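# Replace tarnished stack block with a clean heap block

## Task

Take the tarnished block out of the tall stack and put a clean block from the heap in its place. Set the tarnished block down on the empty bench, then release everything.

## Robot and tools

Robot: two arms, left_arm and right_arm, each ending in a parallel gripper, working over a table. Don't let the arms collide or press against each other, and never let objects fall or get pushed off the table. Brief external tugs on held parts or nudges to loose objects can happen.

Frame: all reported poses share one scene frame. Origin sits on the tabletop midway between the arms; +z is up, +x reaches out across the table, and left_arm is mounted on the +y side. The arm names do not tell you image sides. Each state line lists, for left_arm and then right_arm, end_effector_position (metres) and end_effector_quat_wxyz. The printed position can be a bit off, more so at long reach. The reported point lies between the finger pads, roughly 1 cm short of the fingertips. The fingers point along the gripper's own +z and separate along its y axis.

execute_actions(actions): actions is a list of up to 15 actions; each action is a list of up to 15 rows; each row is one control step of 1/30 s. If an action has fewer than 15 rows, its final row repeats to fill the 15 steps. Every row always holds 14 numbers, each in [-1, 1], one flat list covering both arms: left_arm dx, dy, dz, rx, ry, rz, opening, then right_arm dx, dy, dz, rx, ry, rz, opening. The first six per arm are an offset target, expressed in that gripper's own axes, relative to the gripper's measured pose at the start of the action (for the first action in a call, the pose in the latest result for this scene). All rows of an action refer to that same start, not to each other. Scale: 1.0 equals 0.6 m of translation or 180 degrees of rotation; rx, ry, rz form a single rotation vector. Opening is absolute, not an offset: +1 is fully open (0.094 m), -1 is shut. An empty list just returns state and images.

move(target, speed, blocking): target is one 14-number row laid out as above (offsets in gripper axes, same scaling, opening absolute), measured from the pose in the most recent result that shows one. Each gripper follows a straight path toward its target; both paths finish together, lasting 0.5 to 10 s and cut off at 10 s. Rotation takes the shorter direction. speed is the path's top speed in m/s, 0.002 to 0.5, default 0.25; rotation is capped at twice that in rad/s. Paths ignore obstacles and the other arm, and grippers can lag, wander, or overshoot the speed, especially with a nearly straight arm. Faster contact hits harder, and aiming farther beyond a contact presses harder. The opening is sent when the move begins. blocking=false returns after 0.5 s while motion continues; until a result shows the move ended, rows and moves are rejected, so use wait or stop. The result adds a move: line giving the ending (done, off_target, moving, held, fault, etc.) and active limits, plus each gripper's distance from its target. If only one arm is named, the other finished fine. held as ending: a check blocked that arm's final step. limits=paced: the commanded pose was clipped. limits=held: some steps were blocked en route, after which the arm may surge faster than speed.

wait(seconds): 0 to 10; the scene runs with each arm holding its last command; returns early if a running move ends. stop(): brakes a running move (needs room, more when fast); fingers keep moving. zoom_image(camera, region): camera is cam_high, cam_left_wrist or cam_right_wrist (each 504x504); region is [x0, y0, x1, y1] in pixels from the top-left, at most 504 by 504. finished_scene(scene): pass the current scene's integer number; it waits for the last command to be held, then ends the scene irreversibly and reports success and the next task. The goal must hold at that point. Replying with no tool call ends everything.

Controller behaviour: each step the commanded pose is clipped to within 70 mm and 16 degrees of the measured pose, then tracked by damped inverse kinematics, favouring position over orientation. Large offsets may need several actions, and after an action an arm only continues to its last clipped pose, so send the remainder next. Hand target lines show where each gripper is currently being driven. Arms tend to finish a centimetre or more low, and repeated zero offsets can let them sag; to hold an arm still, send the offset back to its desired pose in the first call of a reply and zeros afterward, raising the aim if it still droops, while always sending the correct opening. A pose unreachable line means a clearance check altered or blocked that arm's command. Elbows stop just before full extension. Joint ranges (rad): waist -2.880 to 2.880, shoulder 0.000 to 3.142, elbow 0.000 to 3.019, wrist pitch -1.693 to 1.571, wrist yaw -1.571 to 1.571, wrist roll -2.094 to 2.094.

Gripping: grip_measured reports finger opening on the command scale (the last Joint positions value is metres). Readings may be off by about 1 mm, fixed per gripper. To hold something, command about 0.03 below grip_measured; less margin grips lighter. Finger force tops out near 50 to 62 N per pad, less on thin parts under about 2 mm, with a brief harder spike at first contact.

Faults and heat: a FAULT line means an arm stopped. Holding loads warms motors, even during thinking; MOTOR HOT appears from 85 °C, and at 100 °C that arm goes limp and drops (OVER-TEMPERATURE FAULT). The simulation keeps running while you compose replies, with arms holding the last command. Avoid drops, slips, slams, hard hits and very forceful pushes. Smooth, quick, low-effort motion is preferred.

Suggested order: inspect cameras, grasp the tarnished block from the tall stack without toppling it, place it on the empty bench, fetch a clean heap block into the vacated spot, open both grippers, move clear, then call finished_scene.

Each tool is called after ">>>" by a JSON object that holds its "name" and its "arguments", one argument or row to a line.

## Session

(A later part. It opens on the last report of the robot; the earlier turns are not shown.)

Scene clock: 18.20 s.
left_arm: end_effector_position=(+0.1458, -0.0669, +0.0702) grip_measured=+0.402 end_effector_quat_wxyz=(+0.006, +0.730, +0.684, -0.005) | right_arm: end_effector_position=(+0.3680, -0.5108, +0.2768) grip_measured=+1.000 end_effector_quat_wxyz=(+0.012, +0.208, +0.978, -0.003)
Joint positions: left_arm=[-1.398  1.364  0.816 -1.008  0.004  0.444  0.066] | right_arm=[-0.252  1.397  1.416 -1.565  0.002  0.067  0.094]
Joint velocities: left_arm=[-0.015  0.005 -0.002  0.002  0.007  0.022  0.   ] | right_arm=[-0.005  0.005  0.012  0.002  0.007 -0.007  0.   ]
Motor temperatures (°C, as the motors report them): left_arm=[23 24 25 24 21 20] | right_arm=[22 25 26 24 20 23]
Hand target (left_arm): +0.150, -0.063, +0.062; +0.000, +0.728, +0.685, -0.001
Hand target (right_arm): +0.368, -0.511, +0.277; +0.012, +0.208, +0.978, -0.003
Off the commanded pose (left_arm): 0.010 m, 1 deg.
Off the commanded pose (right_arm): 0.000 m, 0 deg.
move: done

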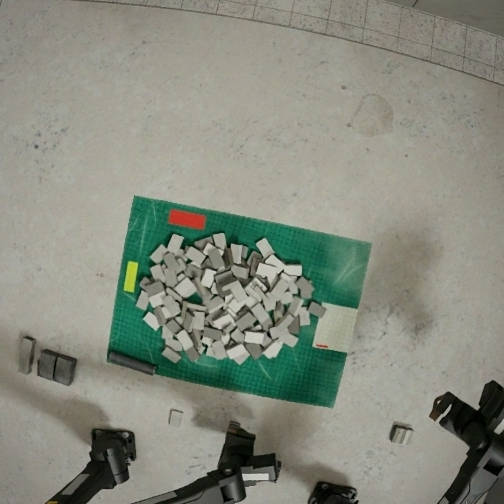

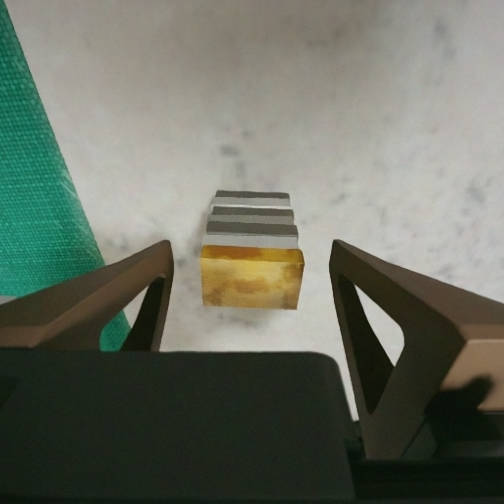

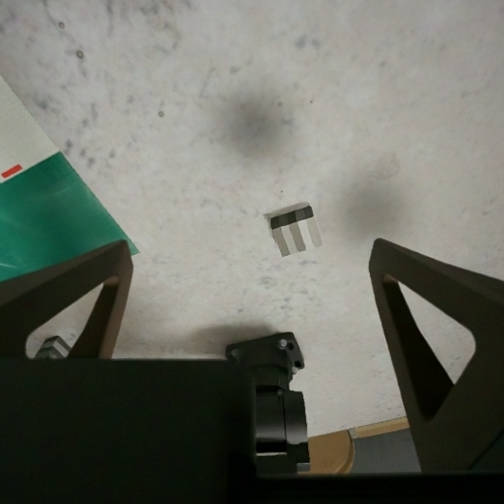

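>>> {"name": "move", "arguments": {
  "target": [0.006,0,0.014,0,0,0,0.4,0,0,0,0,0,0,1],
  "speed": 0.03
}}

>>> {"name": "move", "arguments": {
  "target": [0,0,0,0,0,0,-0.17,0,0,0,0,0,0,1]
}}

>>> {"name": "move", "arguments": {
  "target": [0,0,-0.05,0,0,0,-0.17,0,0,0,0,0,0,1],
  "speed": 0.08
}}

Scene clock: 19.20 s.
left_arm: end_effector_position=(+0.1449, -0.0647, +0.0662) grip_measured=+0.402 end_effector_quat_wxyz=(+0.006, +0.730, +0.683, -0.005) | right_arm: end_effector_position=(+0.3680, -0.5108, +0.2768) grip_measured=+1.000 end_effector_quat_wxyz=(+0.012, +0.208, +0.978, -0.003)
Joint positions: left_arm=[-1.398  1.364  0.804 -0.995  0.004  0.445  0.066] | right_arm=[-0.252  1.397  1.416 -1.565  0.002  0.067  0.094]
Joint velocities: left_arm=[-0.005 -0.005 -0.002 -0.002  0.037  0.022 -0.002] | right_arm=[ 0.005  0.005 -0.002 -0.002  0.022  0.037  0.   ]
Motor temperatures (°C, as the motors report them): left_arm=[23 24 25 24 21 20] | right_arm=[22 25 26 24 20 23]
Hand target (left_arm): +0.146, -0.063, +0.062; +0.006, +0.730, +0.684, -0.005
Hand target (right_arm): +0.368, -0.511, +0.277; +0.012, +0.208, +0.978, -0.003
Off the commanded pose (left_arm): 0.005 m, 0 deg.
Off the commanded pose (right_arm): 0.000 m, 0 deg.
move: done

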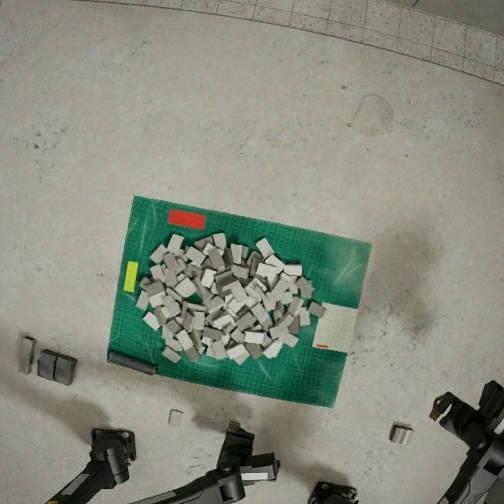

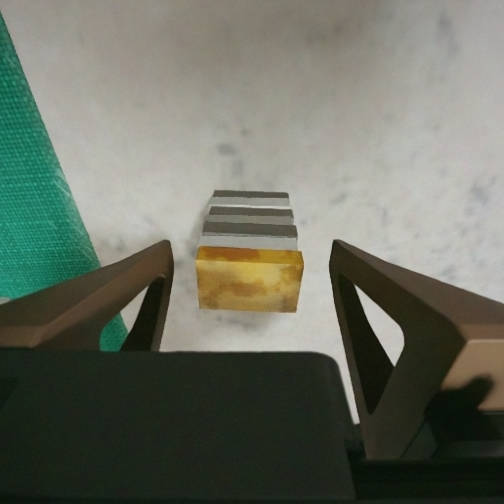

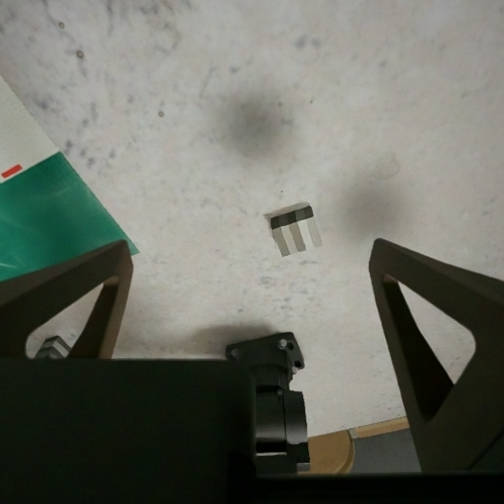

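Scene clock: 19.70 s.
left_arm: end_effector_position=(+0.1449, -0.0647, +0.0662) grip_measured=-0.131 end_effector_quat_wxyz=(+0.006, +0.730, +0.683, -0.005) | right_arm: end_effector_position=(+0.3680, -0.5108, +0.2768) grip_measured=+1.000 end_effector_quat_wxyz=(+0.012, +0.208, +0.978, -0.003)
Joint positions: left_arm=[-1.398  1.364  0.804 -0.995  0.004  0.445  0.041] | right_arm=[-0.252  1.397  1.416 -1.565  0.002  0.067  0.094]
Joint velocities: left_arm=[-0.015  0.015  0.007 -0.012 -0.051  0.022 -0.001] | right_arm=[ 0.005 -0.015  0.012 -0.012 -0.022 -0.037  0.   ]
Motor temperatures (°C, as the motors report them): left_arm=[23 24 25 24 21 20] | right_arm=[22 25 26 24 20 23]
Hand target (left_arm): +0.145, -0.065, +0.066; +0.006, +0.730, +0.683, -0.005
Hand target (right_arm): +0.368, -0.511, +0.277; +0.012, +0.208, +0.978, -0.003
Off the commanded pose (left_arm): 0.000 m, 0 deg.
Off the commanded pose (right_arm): 0.000 m, 0 deg.
move: done

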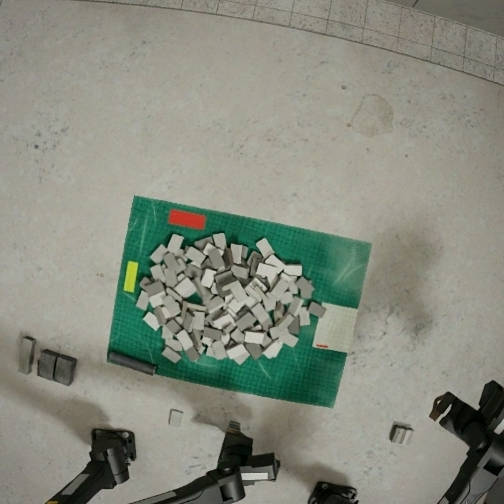

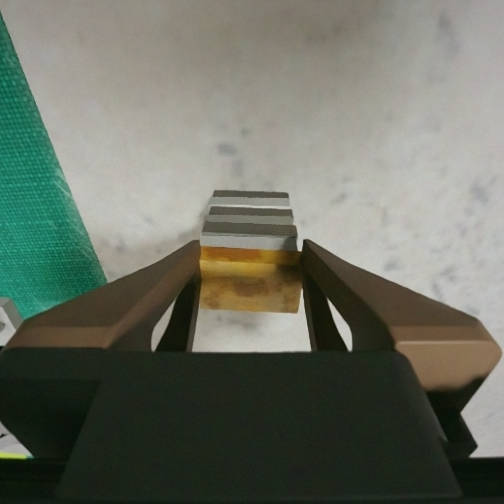

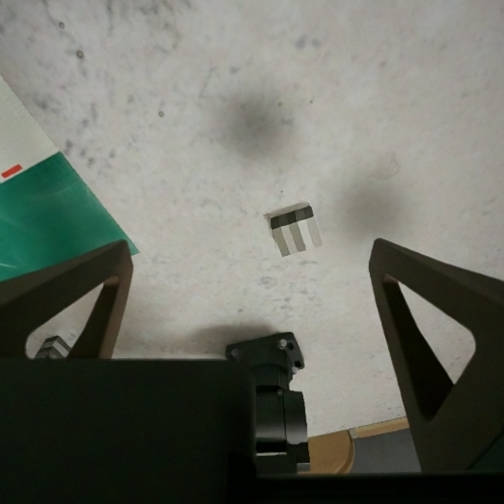

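Scene clock: 20.50 s.
left_arm: end_effector_position=(+0.1380, -0.0473, +0.0735) grip_measured=-0.131 end_effector_quat_wxyz=(-0.021, +0.730, +0.683, +0.006) | right_arm: end_effector_position=(+0.3680, -0.5108, +0.2768) grip_measured=+1.000 end_effector_quat_wxyz=(+0.012, +0.208, +0.978, -0.003)
Joint positions: left_arm=[-1.398  1.341  0.804 -1.077  0.004  0.445  0.041] | right_arm=[-0.252  1.397  1.416 -1.565  0.002  0.067  0.094]
Joint velocities: left_arm=[-0.005  0.005 -0.017  0.012 -0.037 -0.037 -0.   ] | right_arm=[-0.005 -0.005  0.002  0.002  0.007  0.007  0.   ]
Motor temperatures (°C, as the motors report them): left_arm=[23 24 25 24 21 20] | right_arm=[22 25 26 24 20 23]
Hand target (left_arm): +0.144, -0.064, +0.096; +0.006, +0.730, +0.683, -0.005
Hand target (right_arm): +0.368, -0.511, +0.277; +0.012, +0.208, +0.978, -0.003
Off the commanded pose (left_arm): 0.029 m, 3 deg.
Off the commanded pose (right_arm): 0.000 m, 0 deg.
move: off_target (left_arm)

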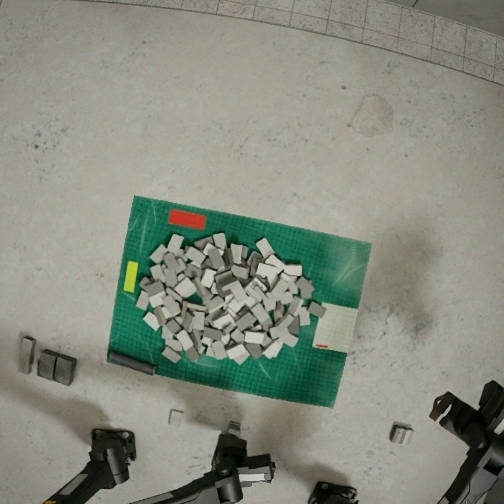

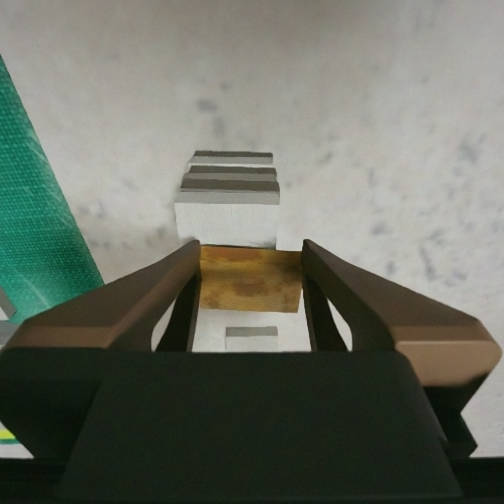

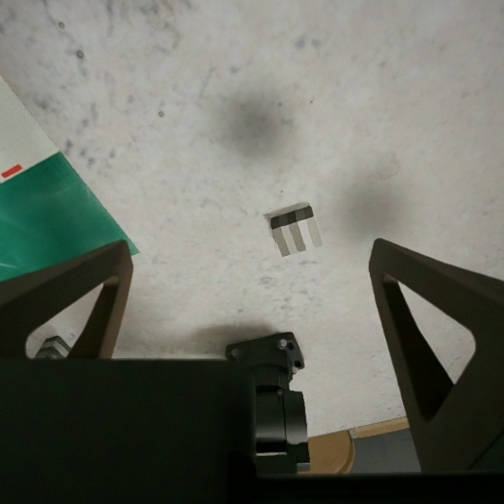

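>>> {"name": "move", "arguments": {
  "target": [0.1,-0.03,0,0,0,0,-0.17,0,0,0,0,0,0,1],
  "speed": 0.12
}}

>>> {"name": "move", "arguments": {
  "target": [0.03,-0.02,0.105,-0.008,-0.012,0,-0.17,0,0,0,0,0,0,1],
  "speed": 0.07
}}

>>> {"name": "move", "arguments": {
  "target": [0,0,0.016,0,0,0,-0.17,0,0,0,0,0,0,1],
  "speed": 0.02
}}

>>> {"name": "zoom_image", "arguments": {
  "camera": "cam_high",
  "region": [120,220,340,390]
}}

Scene clock: 21.73 s.
left_arm: end_effector_position=(+0.1204, +0.0091, +0.0726) grip_measured=-0.131 end_effector_quat_wxyz=(-0.023, +0.730, +0.683, +0.006) | right_arm: end_effector_position=(+0.3680, -0.5108, +0.2768) grip_measured=+1.000 end_effector_quat_wxyz=(+0.012, +0.208, +0.978, -0.003)
Joint positions: left_arm=[-1.381  1.178  0.662 -1.103  0.004  0.464  0.041] | right_arm=[-0.252  1.397  1.416 -1.565  0.002  0.067  0.094]
Joint velocities: left_arm=[-0.005 -0.015 -0.012 -0.012 -0.007  0.037 -0.   ] | right_arm=[ 0.005 -0.005  0.007  0.012  0.007 -0.051  0.   ]
Motor temperatures (°C, as the motors report them): left_arm=[23 24 25 24 21 20] | right_arm=[22 25 26 24 20 23]
Hand target (left_arm): +0.123, +0.013, +0.075; -0.021, +0.730, +0.683, +0.006
Hand target (right_arm): +0.368, -0.511, +0.277; +0.012, +0.208, +0.978, -0.003
Off the commanded pose (left_arm): 0.007 m, 0 deg.
Off the commanded pose (right_arm): 0.000 m, 0 deg.
move: done

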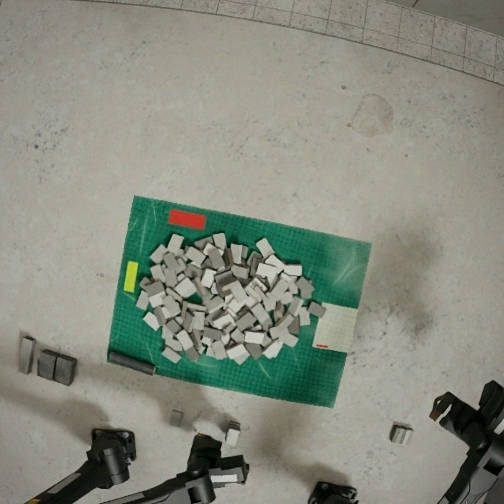

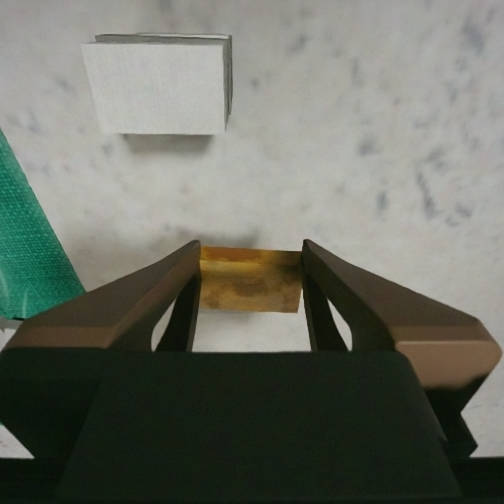

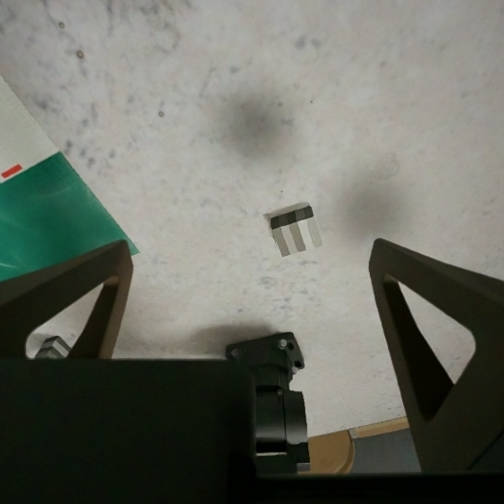

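Scene clock: 23.03 s.
left_arm: end_effector_position=(+0.1114, +0.0316, +0.0149) grip_measured=-0.131 end_effector_quat_wxyz=(+0.001, +0.729, +0.684, -0.001) | right_arm: end_effector_position=(+0.3680, -0.5108, +0.2768) grip_measured=+1.000 end_effector_quat_wxyz=(+0.012, +0.208, +0.978, -0.003)
Joint positions: left_arm=[-1.382  1.189  0.487 -0.867  0.001  0.46   0.041] | right_arm=[-0.252  1.397  1.416 -1.565  0.002  0.067  0.094]
Joint velocities: left_arm=[-0.015  0.005 -0.007 -0.002  0.007 -0.051 -0.001] | right_arm=[-0.005  0.005  0.002 -0.002 -0.022 -0.066  0.   ]
Motor temperatures (°C, as the motors report them): left_arm=[23 24 25 24 21 20] | right_arm=[22 25 26 24 20 23]
Hand target (left_arm): +0.109, +0.031, +0.011; -0.001, +0.731, +0.683, +0.001
Hand target (right_arm): +0.368, -0.511, +0.277; +0.012, +0.208, +0.978, -0.003
Off the commanded pose (left_arm): 0.005 m, 0 deg.
Off the commanded pose (right_arm): 0.000 m, 0 deg.
move: done

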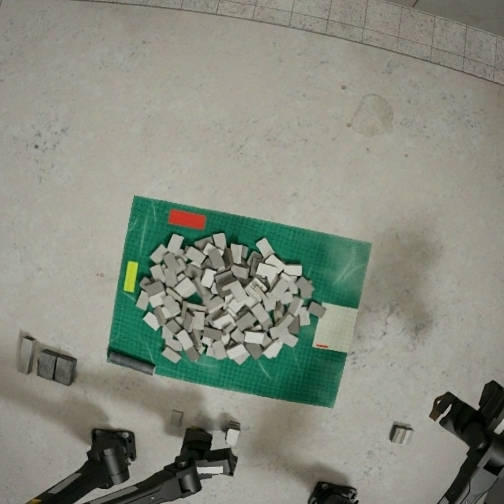

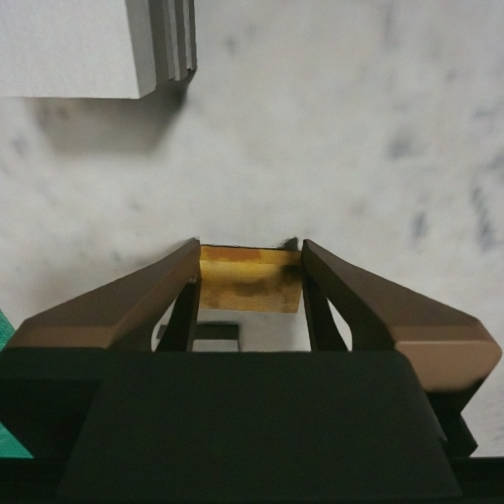

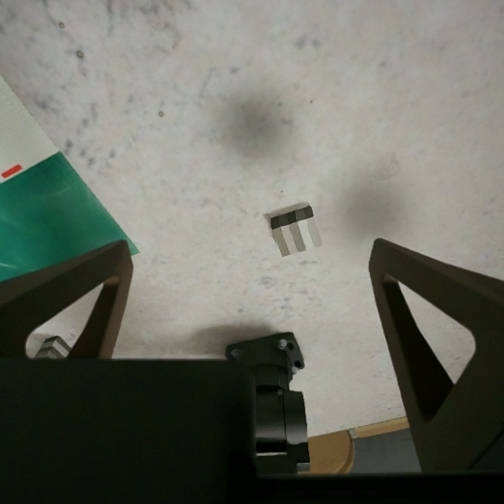

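Scene clock: 23.83 s.
left_arm: end_effector_position=(+0.1118, +0.0304, +0.0102) grip_measured=-0.131 end_effector_quat_wxyz=(+0.004, +0.729, +0.684, -0.002) | right_arm: end_effector_position=(+0.3680, -0.5108, +0.2768) grip_measured=+1.000 end_effector_quat_wxyz=(+0.012, +0.208, +0.978, -0.003)
Joint positions: left_arm=[-1.382  1.2    0.479 -0.841  0.001  0.46   0.041] | right_arm=[-0.252  1.397  1.416 -1.565  0.002  0.067  0.094]
Joint velocities: left_arm=[-0.005 -0.005 -0.017  0.012  0.037 -0.022 -0.   ] | right_arm=[ 0.005 -0.024  0.002  0.012  0.007  0.081  0.   ]
Motor temperatures (°C, as the motors report them): left_arm=[23 24 25 24 21 20] | right_arm=[22 25 26 24 20 23]
Hand target (left_arm): +0.111, +0.032, +0.006; +0.001, +0.729, +0.684, -0.001
Hand target (right_arm): +0.368, -0.511, +0.277; +0.012, +0.208, +0.978, -0.003
Off the commanded pose (left_arm): 0.005 m, 0 deg.
Off the commanded pose (right_arm): 0.000 m, 0 deg.
move: done

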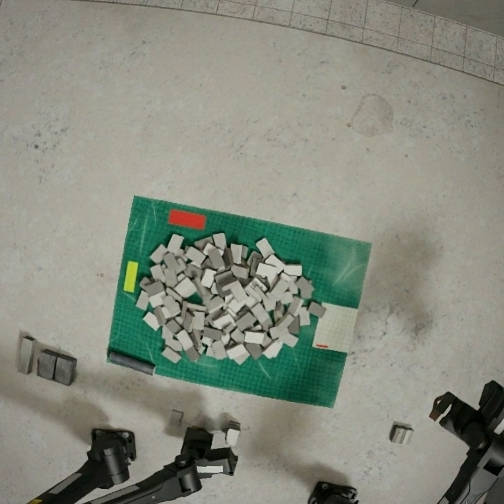

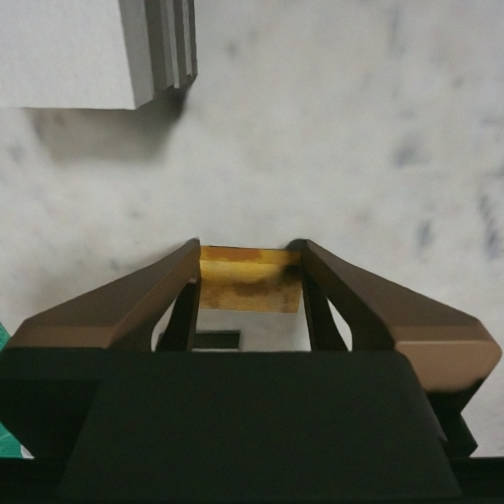

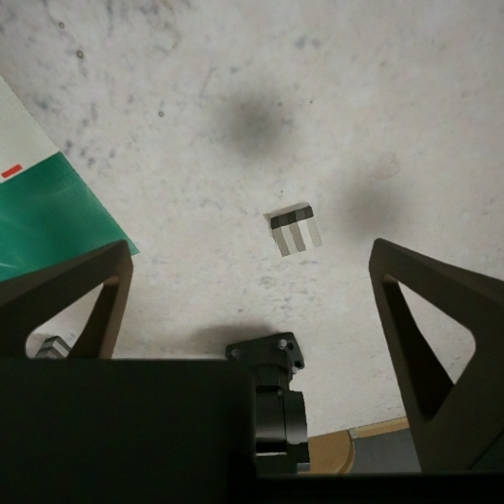

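Region (120, 220, 340, 390) of cam_high's 504x504 image, scaled by 2.291, with more detail than that image has; it fills the top 389 rows of this view, and the rest is white.

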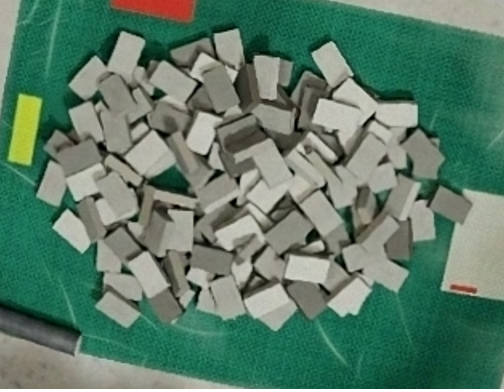

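>>> {"name": "move", "arguments": {
  "target": [0,0,0.016,0,0,0,-0.17,0,0,0,0,0,0,1],
  "speed": 0.02
}}

>>> {"name": "move", "arguments": {
  "target": [0,0,0,0,0,0,0.4,0,0,0,0,0,0,1]
}}

>>> {"name": "move", "arguments": {
  "target": [-0.03,0,-0.14,0,0,0,0.4,0,0,0,0,0,0,1],
  "speed": 0.15
}}

>>> {"name": "move", "arguments": {
  "target": [0.13,0.4,-0.06,-0.01,-0.01,-0.364,0.4,0,0,0,0,0,0,1]
}}

Scene clock: 24.83 s.
left_arm: end_effector_position=(+0.1126, +0.0286, +0.0061) grip_measured=-0.131 end_effector_quat_wxyz=(+0.008, +0.729, +0.684, -0.004) | right_arm: end_effector_position=(+0.3680, -0.5108, +0.2768) grip_measured=+1.000 end_effector_quat_wxyz=(+0.012, +0.208, +0.978, -0.003)
Joint positions: left_arm=[-1.382  1.211  0.473 -0.815  0.001  0.46   0.041] | right_arm=[-0.252  1.397  1.416 -1.565  0.002  0.067  0.094]
Joint velocities: left_arm=[ 0.005 -0.015  0.007 -0.012  0.007 -0.007 -0.   ] | right_arm=[-0.005 -0.015 -0.007  0.007  0.022 -0.066  0.   ]
Motor temperatures (°C, as the motors report them): left_arm=[23 24 25 24 21 20] | right_arm=[22 25 27 24 20 23]
Hand target (left_arm): +0.112, +0.031, +0.001; +0.004, +0.729, +0.684, -0.002
Hand target (right_arm): +0.368, -0.511, +0.277; +0.012, +0.208, +0.978, -0.003
Off the commanded pose (left_arm): 0.006 m, 1 deg.
Off the commanded pose (right_arm): 0.000 m, 0 deg.
move: done

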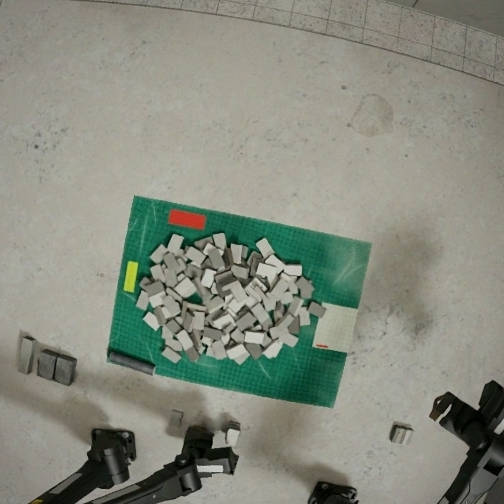

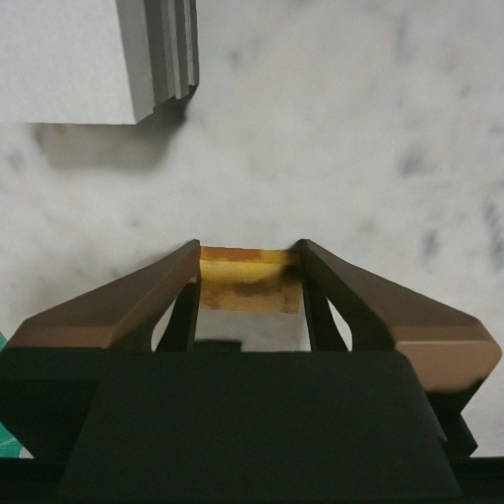

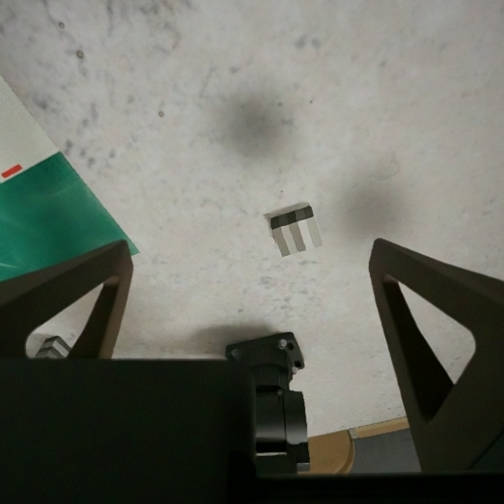

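Scene clock: 25.33 s.
left_arm: end_effector_position=(+0.1126, +0.0286, +0.0061) grip_measured=+0.398 end_effector_quat_wxyz=(+0.008, +0.729, +0.684, -0.004) | right_arm: end_effector_position=(+0.3680, -0.5108, +0.2768) grip_measured=+1.000 end_effector_quat_wxyz=(+0.012, +0.208, +0.978, -0.003)
Joint positions: left_arm=[-1.382  1.211  0.473 -0.815  0.001  0.46   0.066] | right_arm=[-0.252  1.397  1.416 -1.565  0.002  0.067  0.094]
Joint velocities: left_arm=[-0.005 -0.005 -0.002  0.017  0.022 -0.022  0.   ] | right_arm=[ 0.005  0.005 -0.002 -0.017 -0.081  0.007  0.   ]
Motor temperatures (°C, as the motors report them): left_arm=[23 24 25 24 21 20] | right_arm=[22 25 27 24 20 23]
Hand target (left_arm): +0.113, +0.029, +0.006; +0.008, +0.729, +0.684, -0.004
Hand target (right_arm): +0.368, -0.511, +0.277; +0.012, +0.208, +0.978, -0.003
Off the commanded pose (left_arm): 0.000 m, 0 deg.
Off the commanded pose (right_arm): 0.000 m, 0 deg.
move: done

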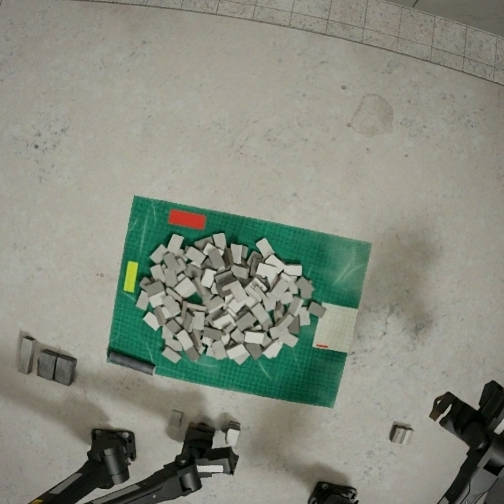

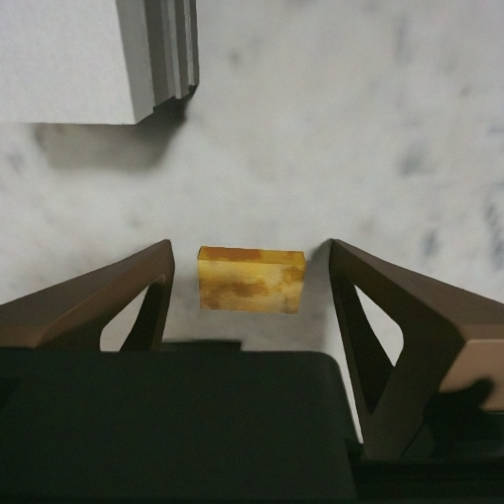

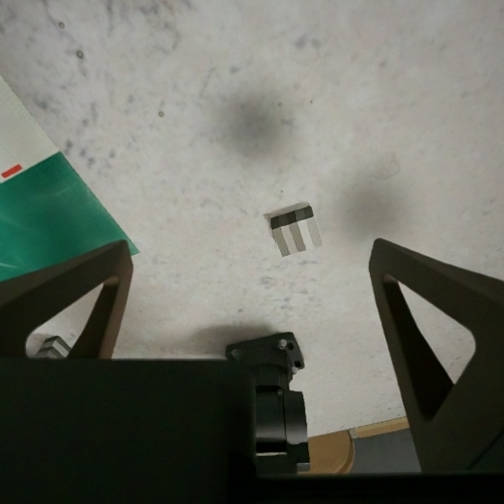

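Scene clock: 26.33 s.
left_arm: end_effector_position=(+0.1068, +0.0316, +0.0694) grip_measured=+0.398 end_effector_quat_wxyz=(-0.017, +0.728, +0.685, +0.006) | right_arm: end_effector_position=(+0.3680, -0.5108, +0.2768) grip_measured=+1.000 end_effector_quat_wxyz=(+0.012, +0.208, +0.978, -0.003)
Joint positions: left_arm=[-1.4    1.092  0.593 -1.107  0.001  0.439  0.066] | right_arm=[-0.252  1.397  1.416 -1.565  0.002  0.067  0.094]
Joint velocities: left_arm=[-0.015  0.005  0.002 -0.002  0.066  0.022 -0.   ] | right_arm=[-0.015 -0.015 -0.007  0.002 -0.051  0.066  0.   ]
Motor temperatures (°C, as the motors report them): left_arm=[23 24 25 24 21 20] | right_arm=[22 25 27 24 20 23]
Hand target (left_arm): +0.111, +0.012, +0.089; +0.008, +0.729, +0.684, -0.004
Hand target (right_arm): +0.368, -0.511, +0.277; +0.012, +0.208, +0.978, -0.003
Off the commanded pose (left_arm): 0.029 m, 3 deg.
Off the commanded pose (right_arm): 0.000 m, 0 deg.
move: off_target (left_arm)

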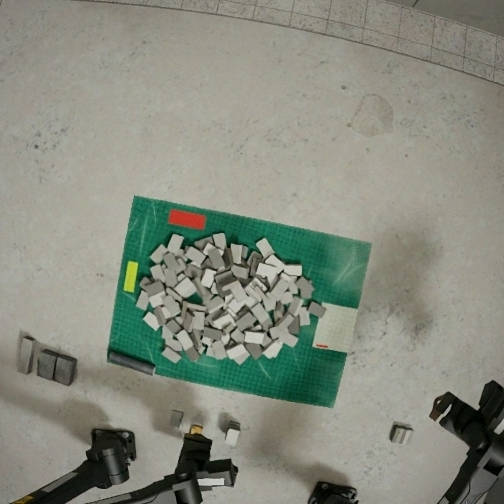

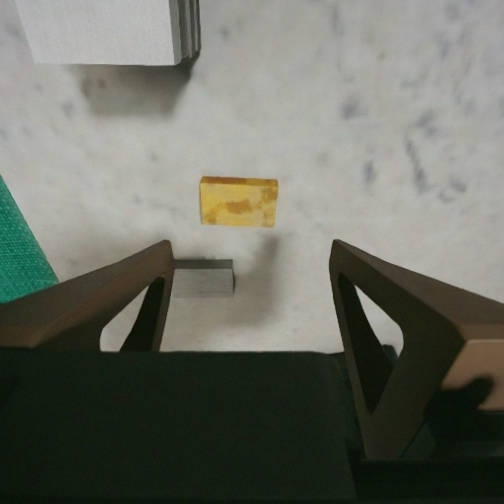

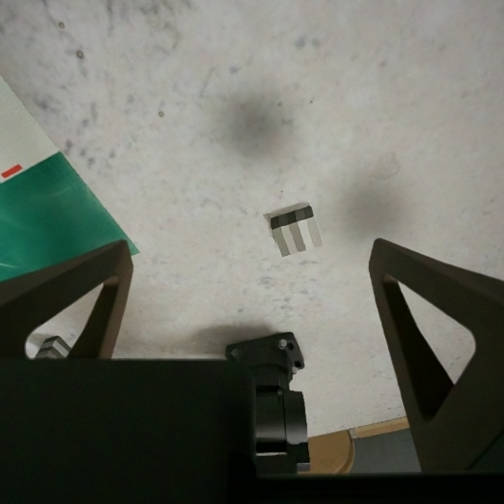

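Scene clock: 29.10 s.
left_arm: end_effector_position=(+0.3247, +0.1006, +0.0908) grip_measured=+0.398 end_effector_quat_wxyz=(-0.010, +0.253, +0.967, +0.005) | right_arm: end_effector_position=(+0.3680, -0.5108, +0.2768) grip_measured=+1.000 end_effector_quat_wxyz=(+0.012, +0.208, +0.978, -0.003)
Joint positions: left_arm=[-0.664  1.352  0.866 -1.107 -0.006  0.054  0.066] | right_arm=[-0.252  1.397  1.416 -1.565  0.002  0.067  0.094]
Joint velocities: left_arm=[-0.005 -0.005 -0.007 -0.022 -0.022 -0.051 -0.001] | right_arm=[-0.015 -0.005  0.002 -0.022  0.007 -0.037  0.   ]
Motor temperatures (°C, as the motors report them): left_arm=[23 24 25 24 21 20] | right_arm=[22 25 27 24 20 23]
Hand target (left_arm): +0.347, +0.094, +0.105; +0.008, +0.242, +0.970, +0.003
Hand target (right_arm): +0.368, -0.511, +0.277; +0.012, +0.208, +0.978, -0.003
Off the commanded pose (left_arm): 0.031 m, 3 deg.
Off the commanded pose (right_arm): 0.000 m, 0 deg.
move: off_target (left_arm)

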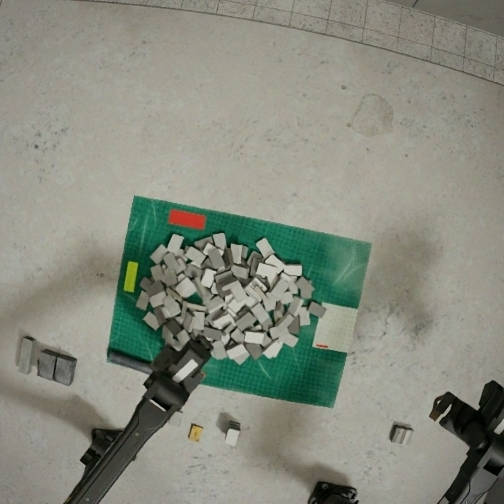

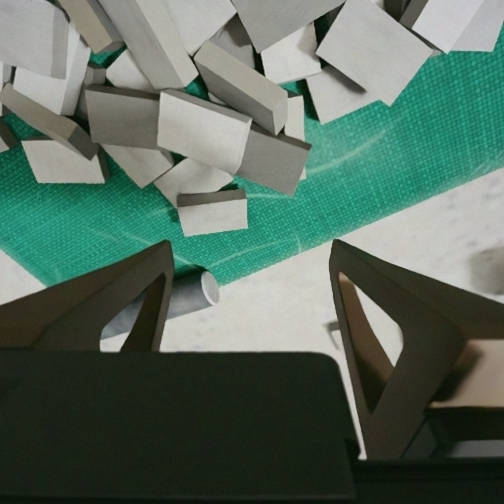

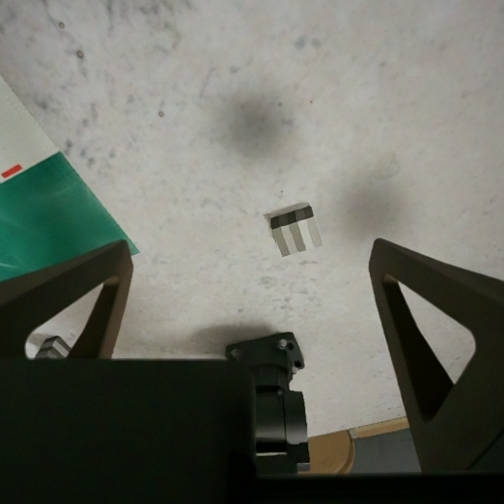

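>>> {"name": "move", "arguments": {
  "target": [0.015,0.042,0.05,0,0,-0.02,0.4,0,0,0,0,0,0,1]
}}

Scene clock: 30.67 s.
left_arm: end_effector_position=(+0.3278, +0.1240, +0.0692) grip_measured=+0.398 end_effector_quat_wxyz=(-0.004, +0.222, +0.975, +0.004) | right_arm: end_effector_position=(+0.3680, -0.5108, +0.2768) grip_measured=+1.000 end_effector_quat_wxyz=(+0.012, +0.208, +0.978, -0.003)
Joint positions: left_arm=[-0.597  1.358  0.807 -1.029 -0.006  0.057  0.066] | right_arm=[-0.252  1.397  1.416 -1.565  0.002  0.067  0.094]
Joint velocities: left_arm=[ 0.015 -0.005 -0.012 -0.002 -0.022  0.037 -0.   ] | right_arm=[-0.015 -0.005 -0.002 -0.007  0.022 -0.051  0.   ]
Motor temperatures (°C, as the motors report them): left_arm=[23 24 25 24 21 20] | right_arm=[22 25 27 24 20 23]
Hand target (left_arm): +0.328, +0.127, +0.062; -0.010, +0.223, +0.975, +0.004
Hand target (right_arm): +0.368, -0.511, +0.277; +0.012, +0.208, +0.978, -0.003
Off the commanded pose (left_arm): 0.009 m, 1 deg.
Off the commanded pose (right_arm): 0.000 m, 0 deg.
move: done

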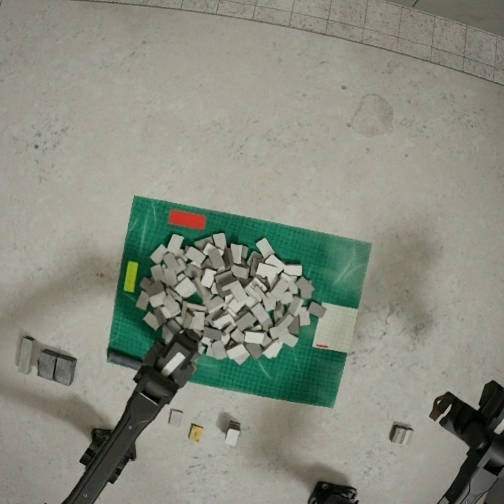

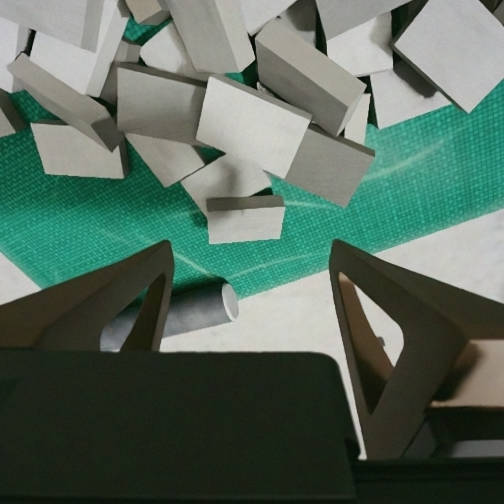

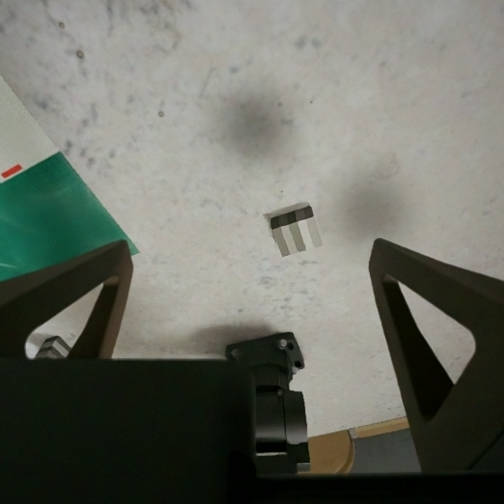

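>>> {"name": "move", "arguments": {
  "target": [0,0.007,0.065,0,0,-0.01,0.25,0,0,0,0,0,0,1],
  "speed": 0.1
}}

Scene clock: 31.67 s.
left_arm: end_effector_position=(+0.3282, +0.1239, +0.0362) grip_measured=+0.252 end_effector_quat_wxyz=(-0.001, +0.219, +0.976, +0.003) | right_arm: end_effector_position=(+0.3680, -0.5108, +0.2768) grip_measured=+1.000 end_effector_quat_wxyz=(+0.012, +0.208, +0.978, -0.003)
Joint positions: left_arm=[-0.597  1.415  0.759 -0.918 -0.006  0.051  0.059] | right_arm=[-0.252  1.397  1.416 -1.565  0.002  0.067  0.094]
Joint velocities: left_arm=[ 0.005 -0.015 -0.007 -0.002 -0.037  0.022 -0.   ] | right_arm=[-0.015 -0.024 -0.002 -0.012 -0.037  0.037  0.   ]
Motor temperatures (°C, as the motors report them): left_arm=[23 24 25 24 21 20] | right_arm=[22 25 27 24 20 23]
Hand target (left_arm): +0.329, +0.128, +0.031; -0.004, +0.207, +0.978, +0.004
Hand target (right_arm): +0.368, -0.511, +0.277; +0.012, +0.208, +0.978, -0.003
Off the commanded pose (left_arm): 0.007 m, 1 deg.
Off the commanded pose (right_arm): 0.000 m, 0 deg.
move: done

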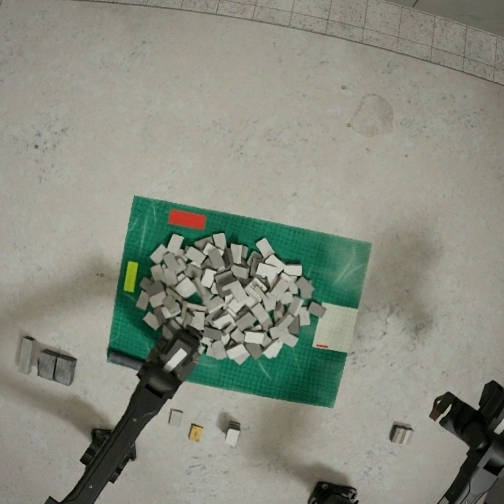

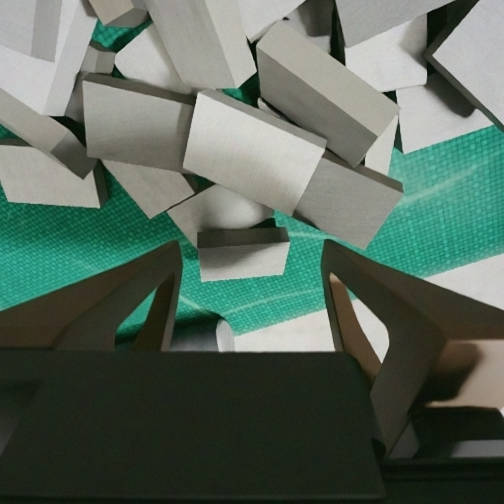

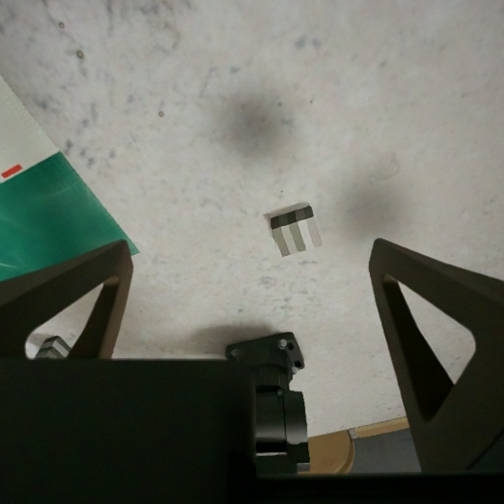

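>>> {"name": "move", "arguments": {
  "target": [0.004,0.012,0.056,0,0,-0.02,0.25,0,0,0,0,0,0,1],
  "speed": 0.06
}}

Scene clock: 33.07 s.
left_arm: end_effector_position=(+0.3252, +0.1289, +0.0111) grip_measured=+0.252 end_effector_quat_wxyz=(-0.001, +0.201, +0.980, +0.003) | right_arm: end_effector_position=(+0.3680, -0.5108, +0.2768) grip_measured=+1.000 end_effector_quat_wxyz=(+0.012, +0.208, +0.978, -0.003)
Joint positions: left_arm=[-0.586  1.456  0.716 -0.834 -0.006  0.025  0.059] | right_arm=[-0.252  1.397  1.416 -1.565  0.002  0.067  0.094]
Joint velocities: left_arm=[-0.015  0.005  0.002  0.002  0.022  0.022  0.   ] | right_arm=[-0.005 -0.005  0.012 -0.002  0.037  0.007  0.   ]
Motor temperatures (°C, as the motors report them): left_arm=[23 24 25 24 21 20] | right_arm=[22 25 27 24 20 23]
Hand target (left_arm): +0.329, +0.132, +0.003; -0.001, +0.188, +0.982, +0.003
Hand target (right_arm): +0.368, -0.511, +0.277; +0.012, +0.208, +0.978, -0.003
Off the commanded pose (left_arm): 0.010 m, 1 deg.
Off the commanded pose (right_arm): 0.000 m, 0 deg.
move: done

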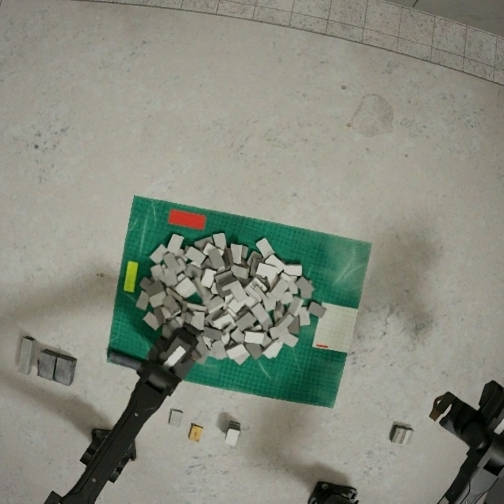

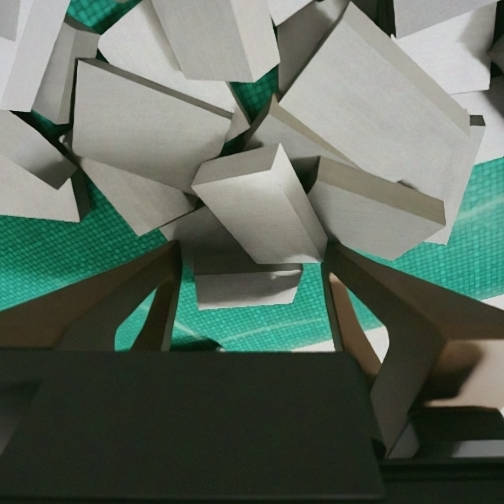

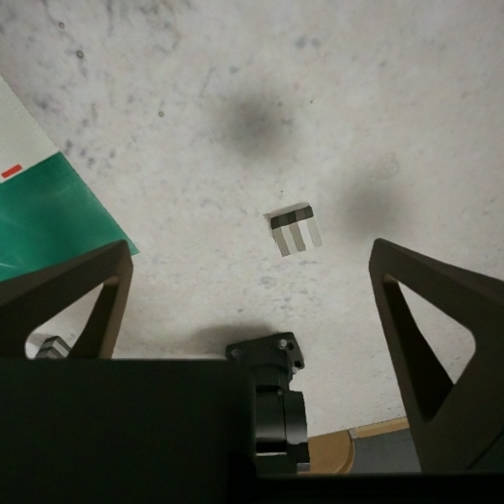

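>>> {"name": "move", "arguments": {
  "target": [0.014,0,0.012,0,0,0,0.2,0,0,0,0,0,0,1],
  "speed": 0.04
}}

>>> {"name": "move", "arguments": {
  "target": [0,0,0,0,0,0,-0.17,0,0,0,0,0,0,1]
}}

Scene clock: 33.93 s.
left_arm: end_effector_position=(+0.3253, +0.1299, +0.0107) grip_measured=+0.202 end_effector_quat_wxyz=(+0.003, +0.201, +0.980, +0.005) | right_arm: end_effector_position=(+0.3680, -0.5108, +0.2768) grip_measured=+1.000 end_effector_quat_wxyz=(+0.012, +0.208, +0.978, -0.003)
Joint positions: left_arm=[-0.586  1.452  0.71  -0.825 -0.011  0.025  0.056] | right_arm=[-0.252  1.397  1.416 -1.565  0.002  0.067  0.094]
Joint velocities: left_arm=[-0.024 -0.005  0.007 -0.012 -0.037 -0.066  0.001] | right_arm=[-0.005  0.005  0.012 -0.007  0.051  0.007  0.   ]
Motor temperatures (°C, as the motors report them): left_arm=[23 24 25 24 21 20] | right_arm=[22 25 27 24 20 23]
Hand target (left_arm): +0.318, +0.132, +0.004; -0.001, +0.201, +0.980, +0.003
Hand target (right_arm): +0.368, -0.511, +0.277; +0.012, +0.208, +0.978, -0.003
Off the commanded pose (left_arm): 0.011 m, 1 deg.
Off the commanded pose (right_arm): 0.000 m, 0 deg.
move: off_target (left_arm)

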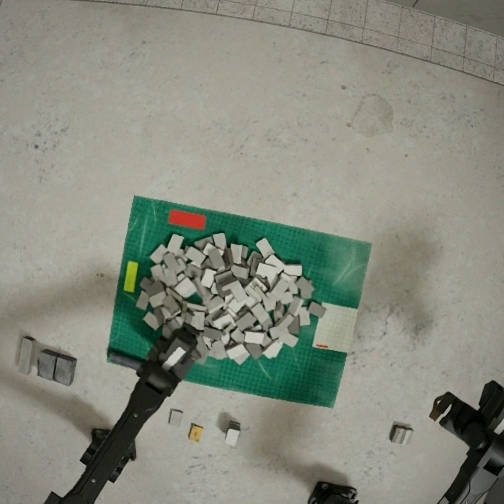

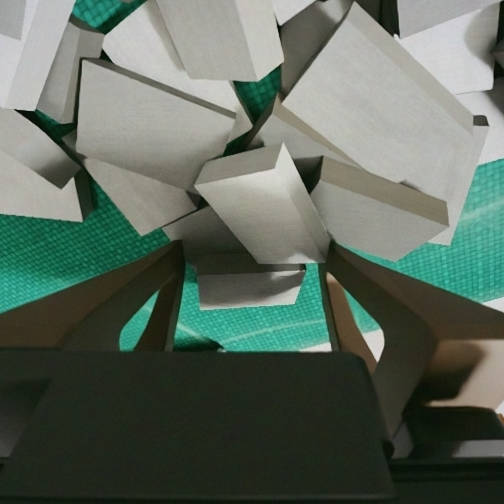

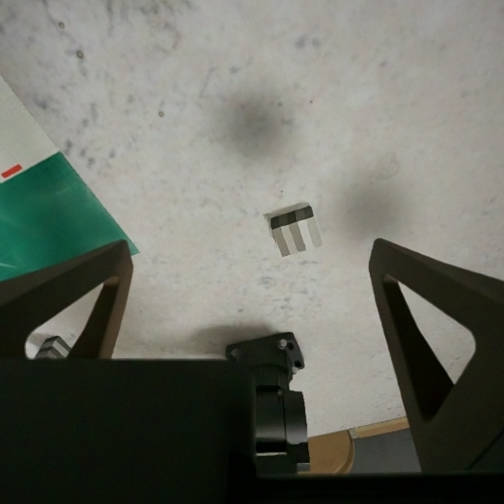

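Scene clock: 34.43 s.
left_arm: end_effector_position=(+0.3258, +0.1313, +0.0108) grip_measured=-0.124 end_effector_quat_wxyz=(+0.004, +0.201, +0.980, +0.010) | right_arm: end_effector_position=(+0.3680, -0.5108, +0.2768) grip_measured=+1.000 end_effector_quat_wxyz=(+0.012, +0.208, +0.978, -0.003)
Joint positions: left_arm=[-0.586  1.452  0.71  -0.825 -0.02   0.025  0.041] | right_arm=[-0.252  1.397  1.416 -1.565  0.002  0.067  0.094]
Joint velocities: left_arm=[-0.005 -0.015  0.002 -0.012  0.037  0.007  0.   ] | right_arm=[-0.005 -0.005 -0.002 -0.002  0.022 -0.11   0.   ]
Motor temperatures (°C, as the motors report them): left_arm=[23 24 25 24 21 20] | right_arm=[22 25 27 24 20 23]
Hand target (left_arm): +0.325, +0.130, +0.011; +0.003, +0.201, +0.980, +0.005
Hand target (right_arm): +0.368, -0.511, +0.277; +0.012, +0.208, +0.978, -0.003
Off the commanded pose (left_arm): 0.002 m, 1 deg.
Off the commanded pose (right_arm): 0.000 m, 0 deg.
move: done

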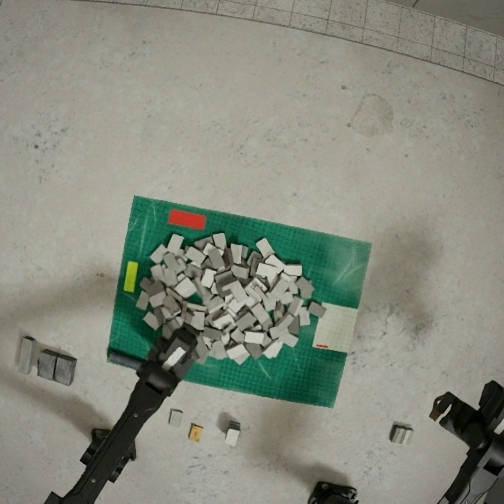

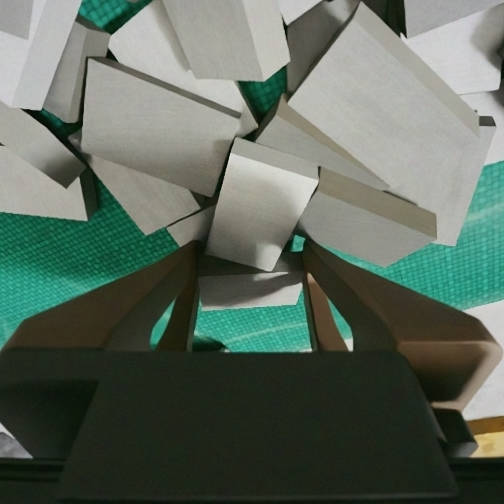

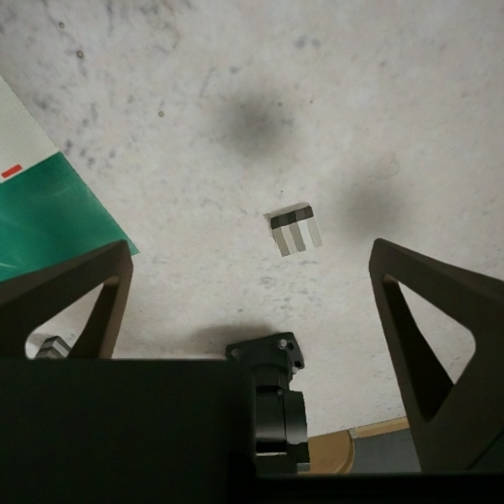

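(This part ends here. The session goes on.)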